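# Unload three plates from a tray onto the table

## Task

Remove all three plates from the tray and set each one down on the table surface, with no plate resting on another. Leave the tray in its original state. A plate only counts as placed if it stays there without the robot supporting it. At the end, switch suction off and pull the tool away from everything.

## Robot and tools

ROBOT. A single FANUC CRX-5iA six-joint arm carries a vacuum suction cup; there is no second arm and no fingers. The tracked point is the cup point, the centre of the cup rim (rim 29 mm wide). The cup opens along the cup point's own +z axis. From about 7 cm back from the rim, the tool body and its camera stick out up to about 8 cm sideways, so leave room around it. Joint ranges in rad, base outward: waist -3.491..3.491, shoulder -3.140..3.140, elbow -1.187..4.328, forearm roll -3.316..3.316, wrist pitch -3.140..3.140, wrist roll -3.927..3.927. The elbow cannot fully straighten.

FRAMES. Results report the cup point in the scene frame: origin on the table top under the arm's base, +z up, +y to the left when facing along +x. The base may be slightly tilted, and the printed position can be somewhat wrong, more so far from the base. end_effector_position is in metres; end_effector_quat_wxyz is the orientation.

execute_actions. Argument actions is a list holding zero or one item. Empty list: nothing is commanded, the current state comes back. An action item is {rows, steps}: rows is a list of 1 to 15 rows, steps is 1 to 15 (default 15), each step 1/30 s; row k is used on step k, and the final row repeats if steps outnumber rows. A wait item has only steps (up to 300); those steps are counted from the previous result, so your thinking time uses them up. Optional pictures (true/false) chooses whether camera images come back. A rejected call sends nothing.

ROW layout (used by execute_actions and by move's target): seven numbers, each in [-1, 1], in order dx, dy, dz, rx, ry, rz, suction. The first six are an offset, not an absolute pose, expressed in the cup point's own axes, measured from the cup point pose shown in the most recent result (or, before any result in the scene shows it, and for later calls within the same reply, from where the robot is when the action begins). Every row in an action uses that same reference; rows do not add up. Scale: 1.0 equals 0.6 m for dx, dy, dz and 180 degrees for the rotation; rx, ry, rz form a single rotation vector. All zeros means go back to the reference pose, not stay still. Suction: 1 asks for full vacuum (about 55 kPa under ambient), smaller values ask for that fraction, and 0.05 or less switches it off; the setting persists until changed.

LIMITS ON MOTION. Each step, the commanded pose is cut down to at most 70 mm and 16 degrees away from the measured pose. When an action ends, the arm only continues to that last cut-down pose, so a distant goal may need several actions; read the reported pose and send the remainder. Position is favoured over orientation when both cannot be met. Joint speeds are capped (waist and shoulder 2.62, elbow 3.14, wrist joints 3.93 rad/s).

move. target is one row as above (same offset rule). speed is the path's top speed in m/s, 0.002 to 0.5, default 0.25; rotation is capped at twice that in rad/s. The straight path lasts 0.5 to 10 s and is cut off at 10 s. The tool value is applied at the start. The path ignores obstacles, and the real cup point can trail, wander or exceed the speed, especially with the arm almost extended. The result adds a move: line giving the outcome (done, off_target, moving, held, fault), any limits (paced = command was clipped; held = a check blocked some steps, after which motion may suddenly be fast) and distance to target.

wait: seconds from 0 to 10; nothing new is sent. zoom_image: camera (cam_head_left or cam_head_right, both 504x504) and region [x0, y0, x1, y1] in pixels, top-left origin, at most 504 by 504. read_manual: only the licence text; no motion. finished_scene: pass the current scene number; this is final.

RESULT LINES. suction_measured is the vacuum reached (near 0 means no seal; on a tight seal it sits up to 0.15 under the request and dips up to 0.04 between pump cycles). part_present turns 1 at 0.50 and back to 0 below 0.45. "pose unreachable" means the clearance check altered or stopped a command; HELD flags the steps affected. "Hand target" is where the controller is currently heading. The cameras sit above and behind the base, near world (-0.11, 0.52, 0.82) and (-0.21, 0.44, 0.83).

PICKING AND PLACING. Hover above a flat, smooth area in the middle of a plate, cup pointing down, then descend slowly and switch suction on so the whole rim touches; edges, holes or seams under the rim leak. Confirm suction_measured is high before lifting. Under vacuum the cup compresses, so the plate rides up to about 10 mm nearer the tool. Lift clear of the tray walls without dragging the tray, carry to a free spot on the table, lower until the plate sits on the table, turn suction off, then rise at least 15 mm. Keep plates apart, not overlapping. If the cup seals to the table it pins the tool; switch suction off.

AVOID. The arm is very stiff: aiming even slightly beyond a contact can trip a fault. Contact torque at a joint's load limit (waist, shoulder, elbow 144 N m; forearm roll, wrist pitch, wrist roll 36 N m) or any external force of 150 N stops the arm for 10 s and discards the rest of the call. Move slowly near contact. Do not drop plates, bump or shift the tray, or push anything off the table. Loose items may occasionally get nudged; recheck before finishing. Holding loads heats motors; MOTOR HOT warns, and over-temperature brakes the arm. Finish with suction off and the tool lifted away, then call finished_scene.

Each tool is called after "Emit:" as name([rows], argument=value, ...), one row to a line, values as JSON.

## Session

Emit:
execute_actions(actions=[])

Scene clock: 0.00 s of 7200.00 s.
end_effector_position=(+0.4973, -0.0239, +0.3721) suction_measured=0.00 part_present=0 end_effector_quat_wxyz=(+0.004, +0.028, +1.000, -0.004)
Joint positions: [ 0.261  0.129  0.19  -0.001 -1.629 -0.264]
Joint velocities: [-0.001 -0.    -0.     0.002 -0.002 -0.   ]
Hand target: +0.497, -0.024, +0.372; +0.004, +0.028, +1.000, -0.004

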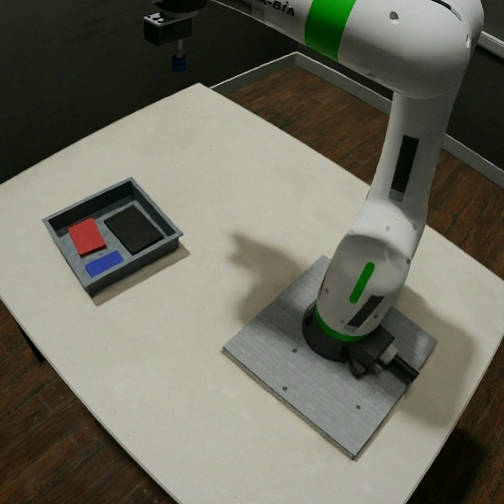

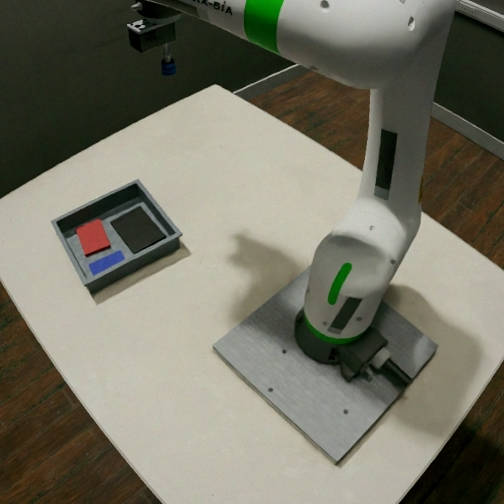

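Emit:
move(target=[0,0.26,0.5,0,0,0,1])

Scene clock: 2.77 s of 7200.00 s.
end_effector_position=(+0.5074, +0.1290, +0.0709) suction_measured=0.00 part_present=0 end_effector_quat_wxyz=(+0.004, +0.028, +1.000, -0.004)
Joint positions: [ 0.551  0.386 -0.225 -0.    -0.956 -0.554]
Joint velocities: [-0.    -0.     0.002 -0.     0.001 -0.001]
Hand target: +0.507, +0.129, +0.071; +0.004, +0.028, +1.000, -0.004
Off the commanded pose: 0.001 m, 0 deg.
move: done

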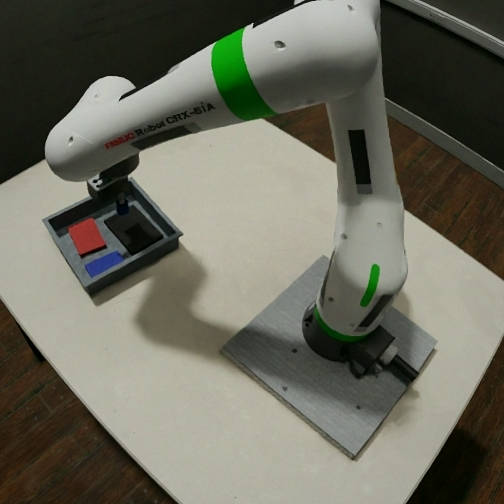

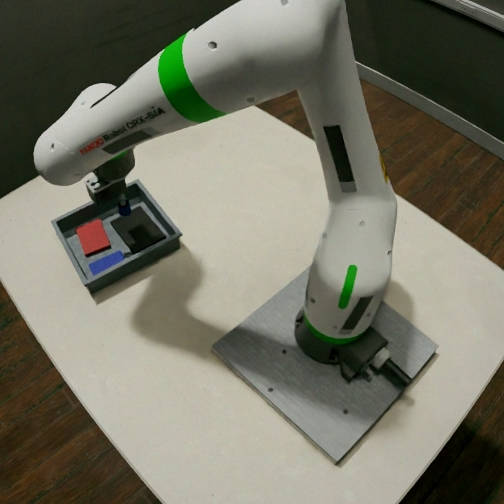

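Emit:
move(target=[0.035,-0.01,0.108,0,0,0,1], speed=0.04)

Scene clock: 5.83 s of 7200.00 s.
end_effector_position=(+0.4865, +0.1235, +0.0061) suction_measured=0.50 part_present=1 end_effector_quat_wxyz=(+0.004, +0.028, +1.000, -0.004)
Joint positions: [ 0.563  0.447 -0.33  -0.001 -0.791 -0.566]
Joint velocities: [-0.001 -0.001 -0.     0.001  0.001  0.   ]
Hand target: +0.486, +0.123, +0.006; +0.004, +0.028, +1.000, -0.004
Off the commanded pose: 0.000 m, 0 deg.
move: done

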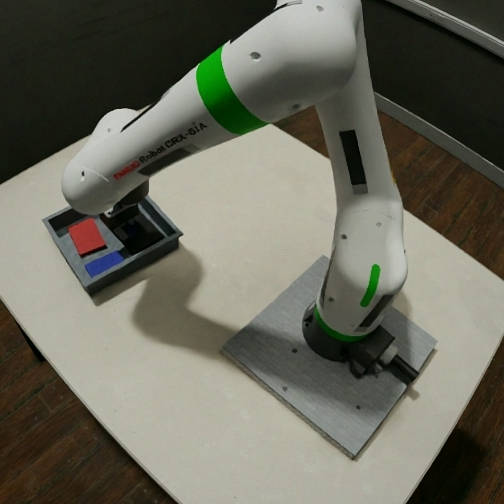

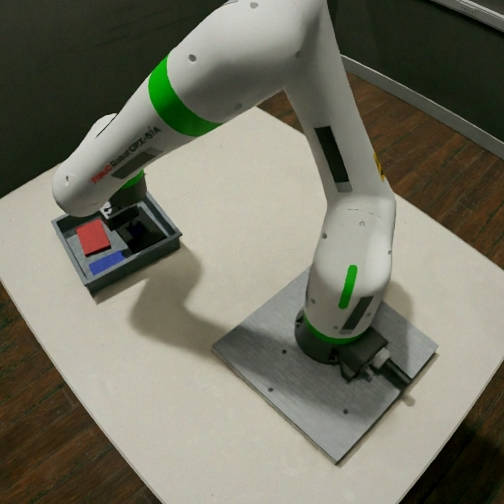

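Place at (0.32,-0.1).

Emit:
move(target=[0,0,-0.2,0,0,0,1])

Emit:
move(target=[0.28,-0.37,0,0,0,0,1])

Emit:
move(target=[0,0,0.2,0,0,0,1], speed=0.06)

Emit:
execute_actions([
  {"rows":[[0,0,0,0,0,0,0]],"steps":10},
], pictures=false)

Emit:
move(target=[0,0,-0.17,0,0,0,0])

Scene clock: 8.70 s of 7200.00 s.
end_effector_position=(+0.4858, +0.1245, +0.1259) suction_measured=0.96 part_present=1 end_effector_quat_wxyz=(+0.004, +0.028, +1.000, -0.004)
Joint positions: [ 0.563  0.265 -0.239 -0.    -1.064 -0.566]
Joint velocities: [ 0.001  0.     0.001  0.001 -0.001  0.002]
Hand target: +0.486, +0.125, +0.126; +0.004, +0.028, +1.000, -0.004
Off the commanded pose: 0.000 m, 0 deg.
move: done

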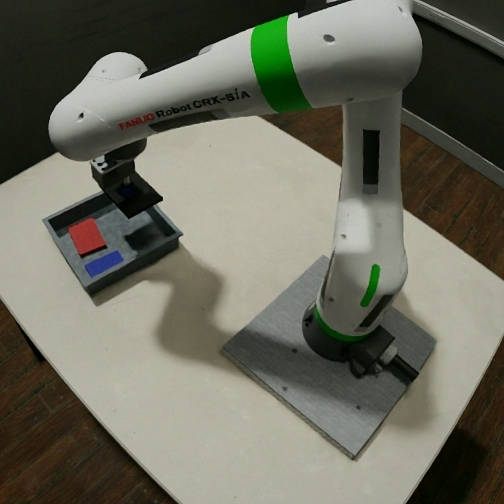

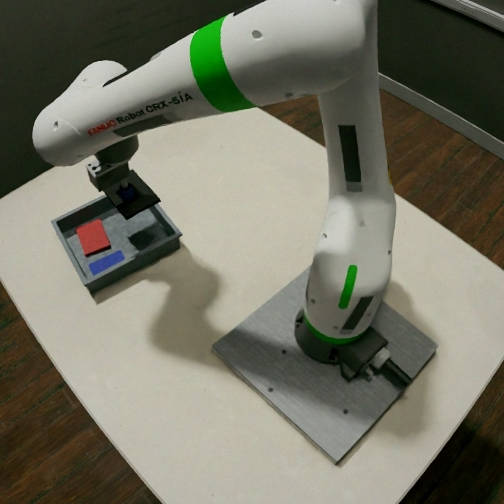

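Scene clock: 10.23 s of 7200.00 s.
end_effector_position=(+0.3058, -0.0879, +0.1264) suction_measured=0.98 part_present=1 end_effector_quat_wxyz=(+0.004, +0.028, +1.000, -0.004)
Joint positions: [ 0.19  -0.202 -0.723 -0.    -1.047 -0.193]
Joint velocities: [-0.    -0.001  0.002 -0.001 -0.     0.001]
Hand target: +0.306, -0.088, +0.127; +0.004, +0.028, +1.000, -0.004
Off the commanded pose: 0.000 m, 0 deg.
move: done

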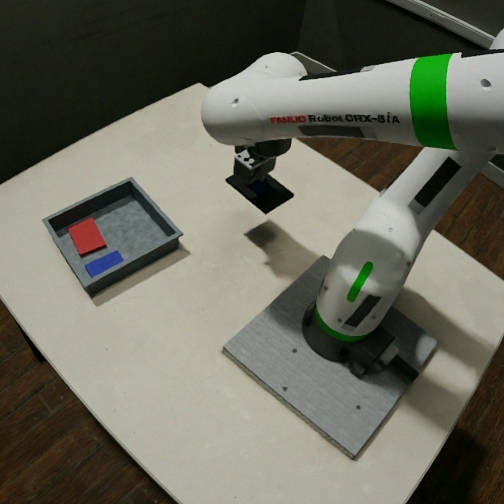

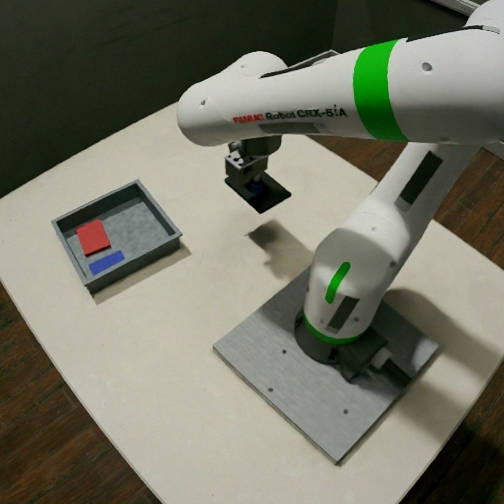

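Scene clock: 12.50 s of 7200.00 s.
end_effector_position=(+0.3063, -0.0891, +0.0067) suction_measured=0.98 part_present=1 end_effector_quat_wxyz=(+0.004, +0.028, +1.000, -0.004)
Joint positions: [ 0.19   0.07  -0.846 -0.    -0.652 -0.193]
Joint velocities: [-0.001 -0.001  0.     0.003  0.001  0.   ]
Hand target: +0.306, -0.089, +0.007; +0.004, +0.028, +1.000, -0.004
Off the commanded pose: 0.000 m, 0 deg.
move: done

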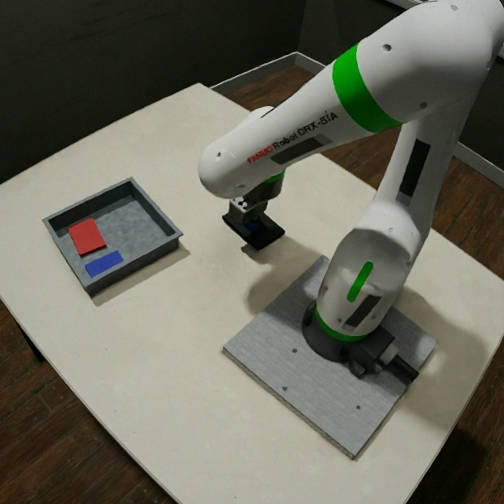

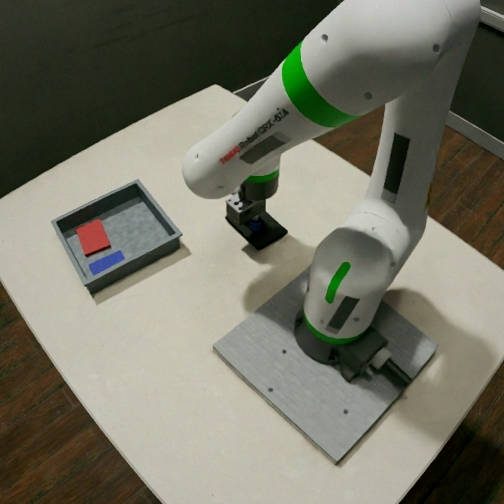

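Scene clock: 12.83 s of 7200.00 s.
end_effector_position=(+0.3063, -0.0891, +0.0067) suction_measured=0.00 part_present=0 end_effector_quat_wxyz=(+0.004, +0.028, +1.000, -0.004)
Joint positions: [ 0.19   0.07  -0.846 -0.    -0.652 -0.193]
Joint velocities: [ 0.    -0.002  0.     0.001 -0.002  0.   ]
Hand target: +0.306, -0.089, +0.007; +0.004, +0.028, +1.000, -0.004
Off the commanded pose: 0.000 m, 0 deg.
Steps of this call (steps 1 to 10: all 10 steps of this action). Readings (end_effector_position | what the end effector reports):
1: (+0.3063, -0.0891, +0.0067) | suction_measured=0.05 part_present=0
2: (+0.3063, -0.0891, +0.0067) | suction_measured=0.00 part_present=0
4: (+0.3063, -0.0891, +0.0067) | suction_measured=0.00 part_present=0
8: (+0.3063, -0.0891, +0.0067) | suction_measured=0.00 part_present=0
10: the state above

Scene clock: 13.90 s of 7200.00 s.
end_effector_position=(+0.3058, -0.0881, +0.1084) suction_measured=0.00 part_present=0 end_effector_quat_wxyz=(+0.004, +0.028, +1.000, -0.004)
Joint positions: [ 0.19  -0.171 -0.748 -0.    -0.992 -0.193]
Joint velocities: [-0.     0.     0.001  0.    -0.    -0.   ]
Hand target: +0.306, -0.088, +0.108; +0.004, +0.028, +1.000, -0.004
Off the commanded pose: 0.000 m, 0 deg.
move: done

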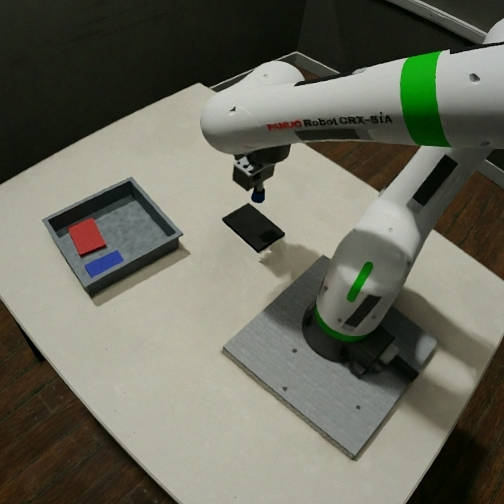

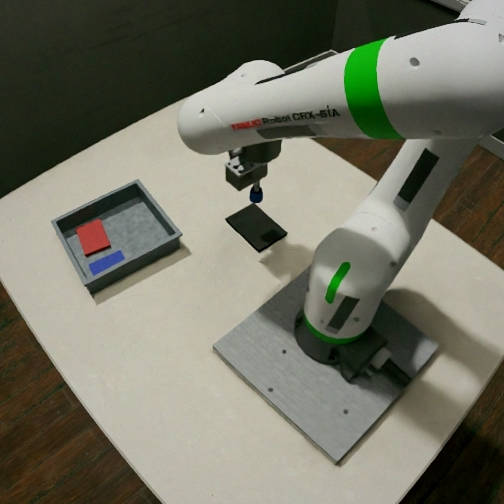

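Emit:
move(target=[-0.41,0.5,0.09,0,0,0,1])

Scene clock: 17.07 s of 7200.00 s.
end_effector_position=(+0.5681, +0.1976, +0.0536) suction_measured=0.00 part_present=0 end_effector_quat_wxyz=(+0.004, +0.028, +1.000, -0.004)
Joint positions: [ 0.604  0.573  0.013 -0.001 -1.008 -0.607]
Joint velocities: [-0.002  0.001  0.001  0.    -0.002  0.002]
Hand target: +0.568, +0.198, +0.054; +0.004, +0.028, +1.000, -0.004
Off the commanded pose: 0.001 m, 0 deg.
move: done

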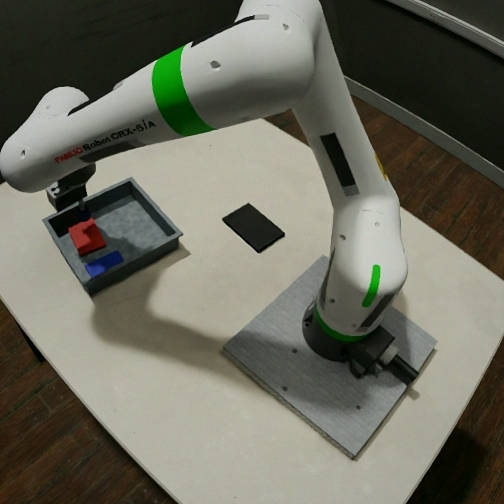

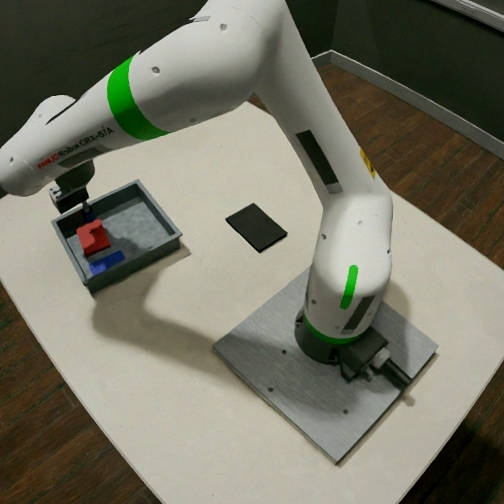

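Emit:
move(target=[0.033,0.033,0.08,0,0,0,1], speed=0.03)

Scene clock: 19.97 s of 7200.00 s.
end_effector_position=(+0.5497, +0.2180, +0.0053) suction_measured=0.61 part_present=1 end_effector_quat_wxyz=(+0.004, +0.028, +1.000, -0.004)
Joint positions: [ 0.652  0.62  -0.046 -0.001 -0.902 -0.655]
Joint velocities: [-0.    -0.002 -0.001  0.001 -0.001 -0.   ]
Hand target: +0.550, +0.218, +0.005; +0.004, +0.028, +1.000, -0.004
Off the commanded pose: 0.000 m, 0 deg.
move: done

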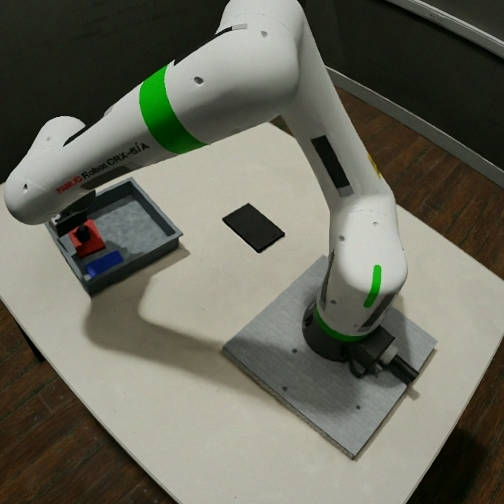

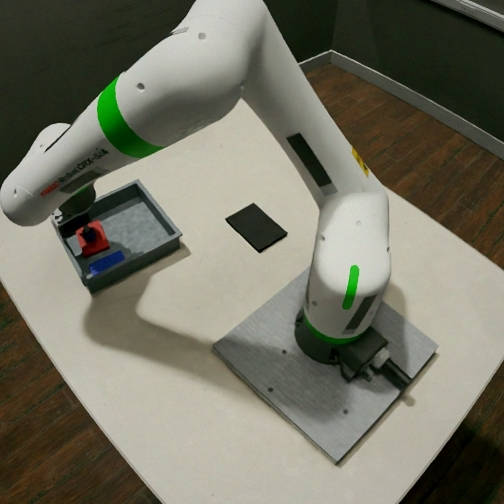

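Place at (0.55,-0.1).

Emit:
move(target=[0,0,-0.2,0,0,0,1])

Emit:
move(target=[0,-0.55,0,0,0,0,1])

Emit:
move(target=[0,0,0.2,0,0,0,1], speed=0.06)

Emit:
execute_actions([
  {"rows":[[0,0,0,0,0,0,0]],"steps":10},
], pictures=false)

Emit:
move(target=[0,0,-0.17,0,0,0,0])

Scene clock: 22.90 s of 7200.00 s.
end_effector_position=(+0.5490, +0.2191, +0.1252) suction_measured=0.98 part_present=1 end_effector_quat_wxyz=(+0.004, +0.028, +1.000, -0.004)
Joint positions: [ 0.652  0.468  0.041 -0.001 -1.141 -0.655]
Joint velocities: [-0.001  0.001  0.    -0.001 -0.    -0.   ]
Hand target: +0.549, +0.219, +0.125; +0.004, +0.028, +1.000, -0.004
Off the commanded pose: 0.000 m, 0 deg.
move: done

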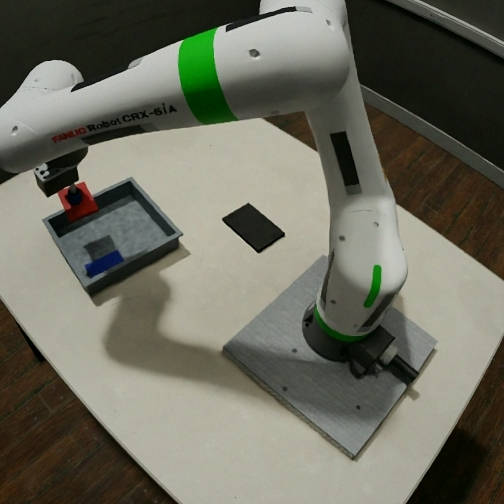

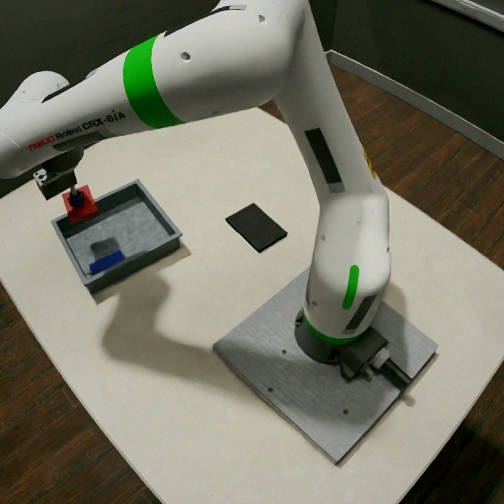

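Scene clock: 24.60 s of 7200.00 s.
end_effector_position=(+0.5310, -0.1104, +0.1282) suction_measured=0.98 part_present=1 end_effector_quat_wxyz=(+0.004, +0.028, +1.000, -0.004)
Joint positions: [ 0.088  0.359 -0.115 -0.    -1.095 -0.091]
Joint velocities: [-0.002 -0.     0.001 -0.002 -0.002  0.001]
Hand target: +0.531, -0.110, +0.128; +0.004, +0.028, +1.000, -0.004
Off the commanded pose: 0.001 m, 0 deg.
move: done

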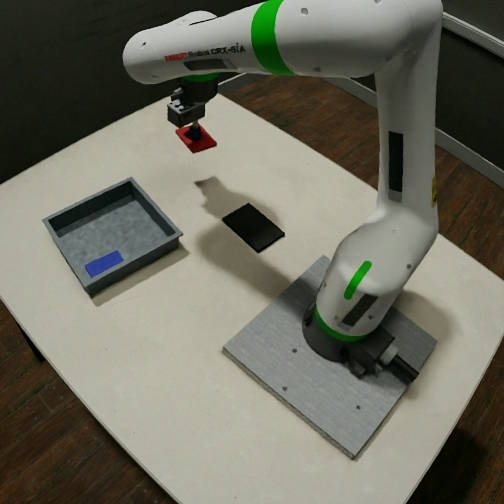

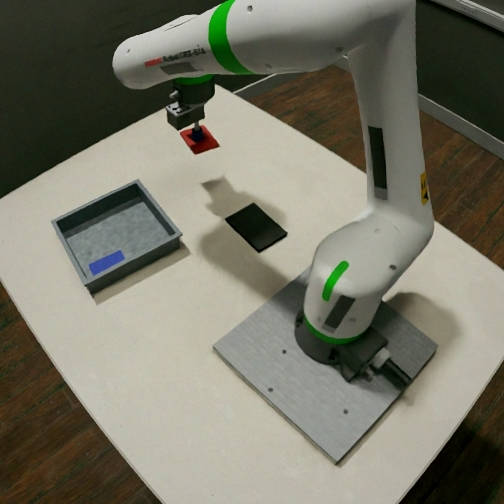

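Scene clock: 26.87 s of 7200.00 s.
end_effector_position=(+0.5316, -0.1116, +0.0083) suction_measured=0.98 part_present=1 end_effector_quat_wxyz=(+0.004, +0.028, +1.000, -0.004)
Joint positions: [ 0.087  0.526 -0.203  0.    -0.839 -0.091]
Joint velocities: [-0.     0.     0.     0.001  0.002  0.   ]
Hand target: +0.532, -0.112, +0.008; +0.004, +0.028, +1.000, -0.004
Off the commanded pose: 0.000 m, 0 deg.
move: done

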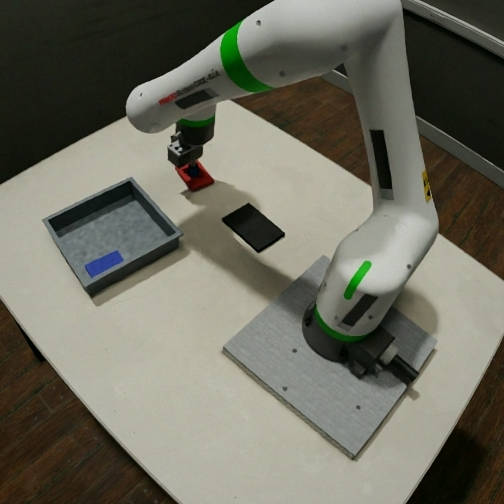

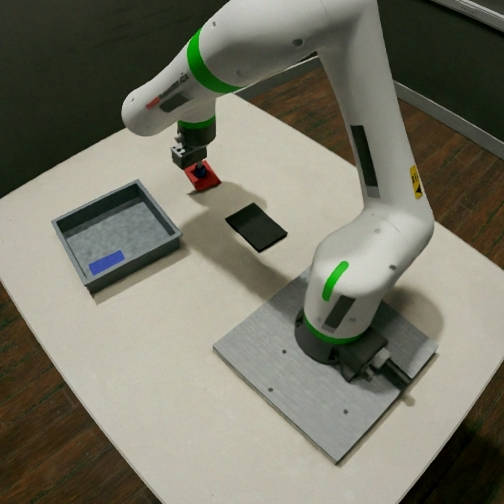

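Scene clock: 27.20 s of 7200.00 s.
end_effector_position=(+0.5316, -0.1116, +0.0083) suction_measured=0.00 part_present=0 end_effector_quat_wxyz=(+0.004, +0.028, +1.000, -0.004)
Joint positions: [ 0.087  0.526 -0.203  0.    -0.839 -0.091]
Joint velocities: [-0.001  0.001  0.     0.    -0.001  0.   ]
Hand target: +0.532, -0.112, +0.008; +0.004, +0.028, +1.000, -0.004
Off the commanded pose: 0.000 m, 0 deg.
Steps of this call (steps 1 to 10: all 10 steps of this action). Readings (end_effector_position | what the end effector reports):
1: (+0.5316, -0.1116, +0.0083) | suction_measured=0.06 part_present=0
2: (+0.5316, -0.1116, +0.0083) | suction_measured=0.00 part_present=0
4: (+0.5316, -0.1116, +0.0083) | suction_measured=0.00 part_present=0
8: (+0.5316, -0.1116, +0.0083) | suction_measured=0.00 part_present=0
10: the state above

Scene clock: 28.23 s of 7200.00 s.
end_effector_position=(+0.5310, -0.1106, +0.1101) suction_measured=0.00 part_present=0 end_effector_quat_wxyz=(+0.004, +0.028, +1.000, -0.004)
Joint positions: [ 0.087  0.38  -0.133  0.    -1.056 -0.091]
Joint velocities: [ 0.     0.    -0.    -0.002  0.001  0.001]
Hand target: +0.531, -0.111, +0.110; +0.004, +0.028, +1.000, -0.004
Off the commanded pose: 0.000 m, 0 deg.
move: done

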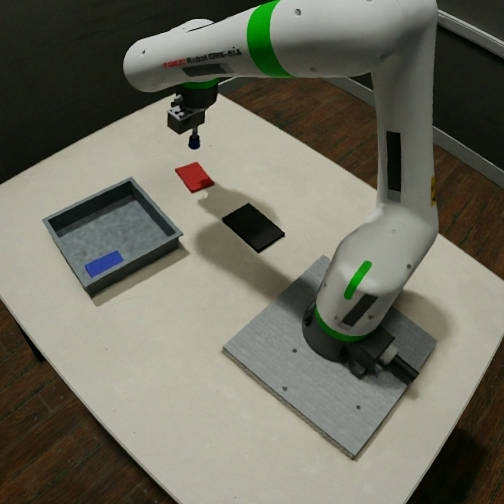

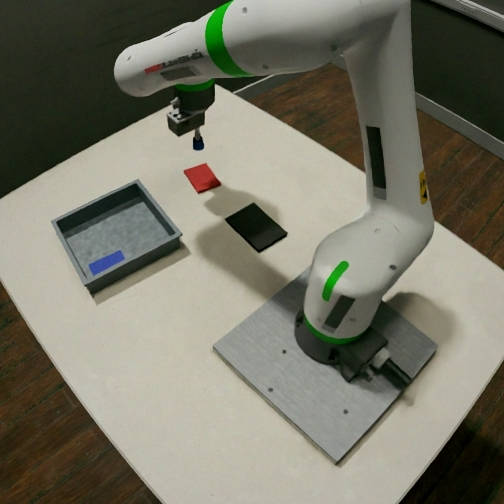

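Emit:
move(target=[0.127,0.585,0.1,0,0,0,1])

Scene clock: 31.43 s of 7200.00 s.
end_effector_position=(+0.4745, +0.2434, +0.0465) suction_measured=0.00 part_present=0 end_effector_quat_wxyz=(+0.004, +0.028, +1.000, -0.004)
Joint positions: [ 0.772  0.441 -0.212 -0.001 -0.916 -0.775]
Joint velocities: [ 0.001 -0.    -0.    -0.    -0.001 -0.   ]
Hand target: +0.474, +0.243, +0.046; +0.003, +0.028, +1.000, -0.004
Off the commanded pose: 0.001 m, 0 deg.
move: done

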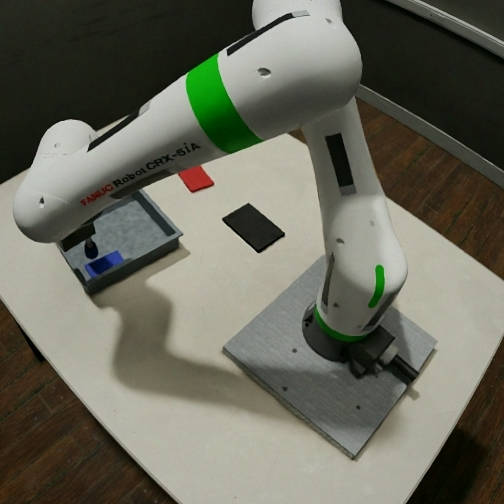

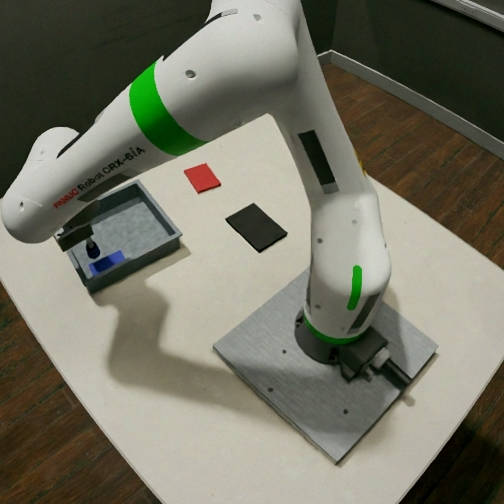

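Emit:
move(target=[0.042,-0.033,0.068,0,0,0,1], speed=0.03)

Scene clock: 34.43 s of 7200.00 s.
end_effector_position=(+0.4484, +0.2246, +0.0057) suction_measured=0.62 part_present=1 end_effector_quat_wxyz=(+0.004, +0.028, +1.000, -0.004)
Joint positions: [ 0.779  0.446 -0.33  -0.001 -0.793 -0.782]
Joint velocities: [-0.001  0.001 -0.     0.001 -0.    -0.   ]
Hand target: +0.448, +0.225, +0.006; +0.004, +0.028, +1.000, -0.004
Off the commanded pose: 0.000 m, 0 deg.
move: done

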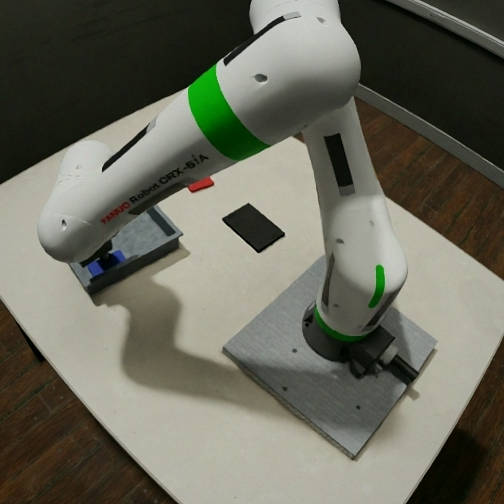

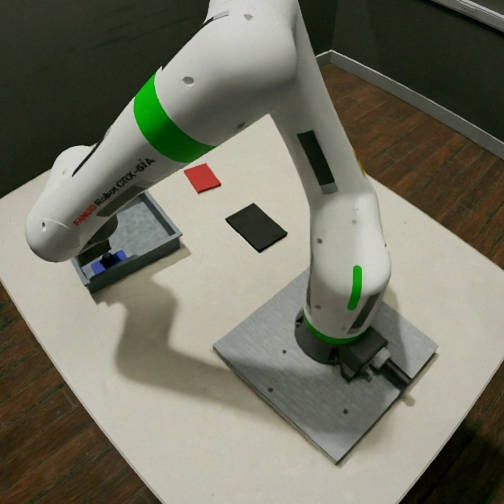

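Place at (0.27,0.2).

Emit:
move(target=[0,0,-0.2,0,0,0,1])

Emit:
move(target=[0.3,-0.04,0,0,0,0,1])

Emit:
move(target=[0,0,0.2,0,0,0,1], speed=0.06)

Emit:
execute_actions([
  {"rows":[[0,0,0,0,0,0,0]],"steps":10},
], pictures=false)

Emit:
move(target=[0,0,-0.25,0,0,0,0])

Scene clock: 37.43 s of 7200.00 s.
end_effector_position=(+0.4478, +0.2256, +0.1255) suction_measured=0.99 part_present=1 end_effector_quat_wxyz=(+0.003, +0.028, +1.000, -0.004)
Joint positions: [ 0.779  0.264 -0.238 -0.001 -1.066 -0.782]
Joint velocities: [ 0.    -0.001  0.001  0.     0.001  0.002]
Hand target: +0.448, +0.226, +0.126; +0.004, +0.028, +1.000, -0.003
Off the commanded pose: 0.000 m, 0 deg.
move: done

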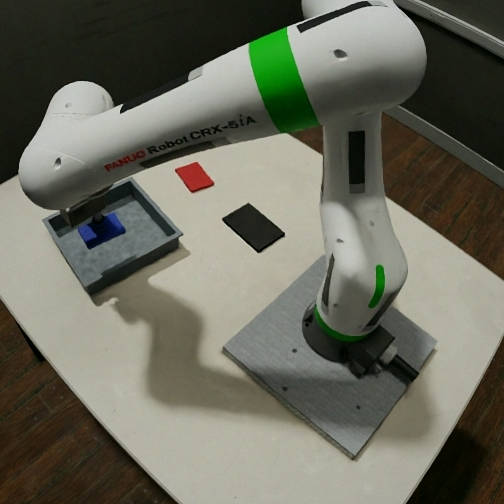

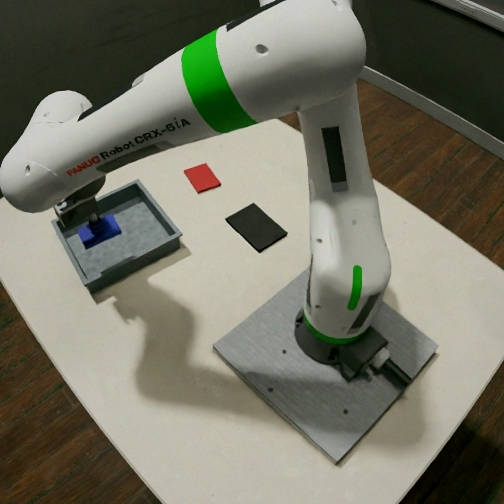

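Scene clock: 38.60 s of 7200.00 s.
end_effector_position=(+0.2667, +0.2116, +0.1244) suction_measured=0.99 part_present=1 end_effector_quat_wxyz=(+0.003, +0.028, +1.000, -0.003)
Joint positions: [ 1.111 -0.139 -0.669 -0.001 -1.039 -1.114]
Joint velocities: [ 0.002 -0.001 -0.001  0.     0.     0.   ]
Hand target: +0.267, +0.212, +0.124; +0.003, +0.028, +1.000, -0.003
Off the commanded pose: 0.000 m, 0 deg.
move: done

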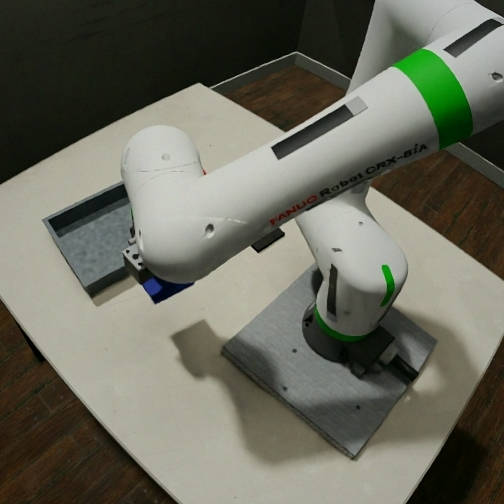

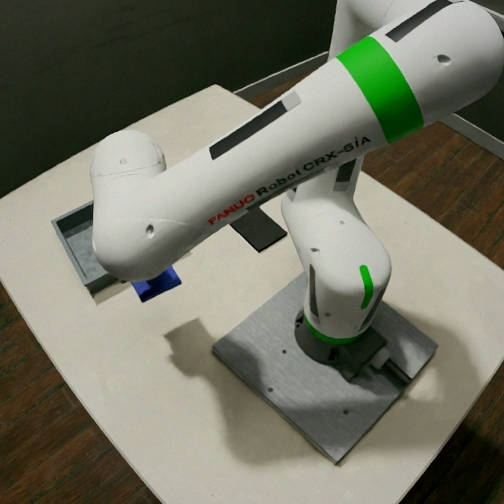

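Scene clock: 40.87 s of 7200.00 s.
end_effector_position=(+0.2673, +0.2104, +0.0047) suction_measured=0.99 part_present=1 end_effector_quat_wxyz=(+0.003, +0.028, +1.000, -0.003)
Joint positions: [ 1.111  0.118 -0.787 -0.001 -0.663 -1.114]
Joint velocities: [ 0.     0.003 -0.001 -0.001  0.001 -0.   ]
Hand target: +0.267, +0.210, +0.005; +0.003, +0.028, +1.000, -0.003
Off the commanded pose: 0.000 m, 0 deg.
move: done

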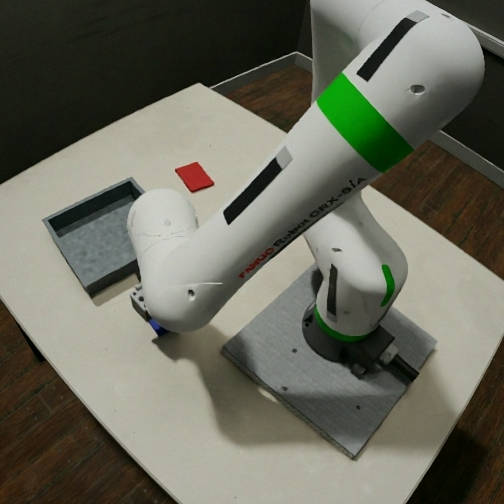

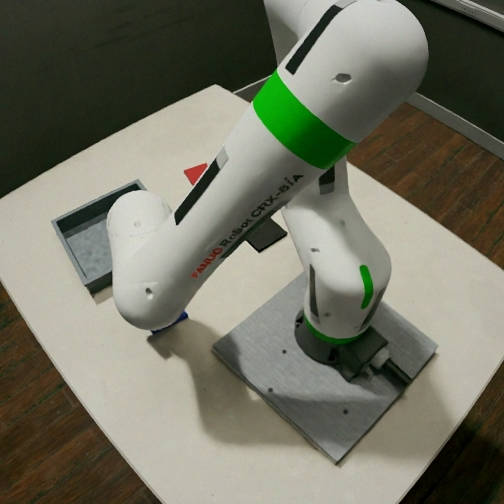

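Scene clock: 41.20 s of 7200.00 s.
end_effector_position=(+0.2673, +0.2104, +0.0047) suction_measured=0.00 part_present=0 end_effector_quat_wxyz=(+0.003, +0.028, +1.000, -0.003)
Joint positions: [ 1.111  0.118 -0.787 -0.001 -0.663 -1.114]
Joint velocities: [ 0.001 -0.001  0.    -0.001 -0.001  0.   ]
Hand target: +0.267, +0.210, +0.005; +0.003, +0.028, +1.000, -0.003
Off the commanded pose: 0.000 m, 0 deg.
Steps of this call (steps 1 to 10: all 10 steps of this action). Readings (end_effector_position | what the end effector reports):
1: (+0.2673, +0.2104, +0.0047) | suction_measured=0.08 part_present=0
2: (+0.2673, +0.2104, +0.0047) | suction_measured=0.00 part_present=0
4: (+0.2673, +0.2104, +0.0047) | suction_measured=0.00 part_present=0
8: (+0.2673, +0.2104, +0.0047) | suction_measured=0.00 part_present=0
10: the state above

Scene clock: 42.43 s of 7200.00 s.
end_effector_position=(+0.2666, +0.2118, +0.1543) suction_measured=0.00 part_present=0 end_effector_quat_wxyz=(+0.003, +0.028, +1.000, -0.003)
Joint positions: [ 1.111 -0.182 -0.626 -0.001 -1.125 -1.114]
Joint velocities: [-0.001 -0.     0.     0.     0.001 -0.   ]
Hand target: +0.267, +0.212, +0.154; +0.003, +0.028, +1.000, -0.003
Off the commanded pose: 0.001 m, 0 deg.
move: done

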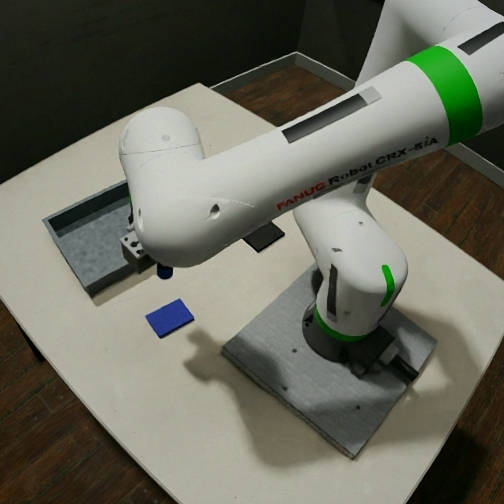

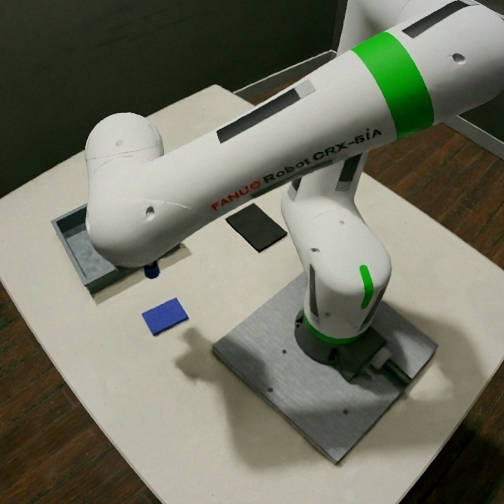

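Emit:
finished_scene(scene=2)

The scene is finished: the task was done.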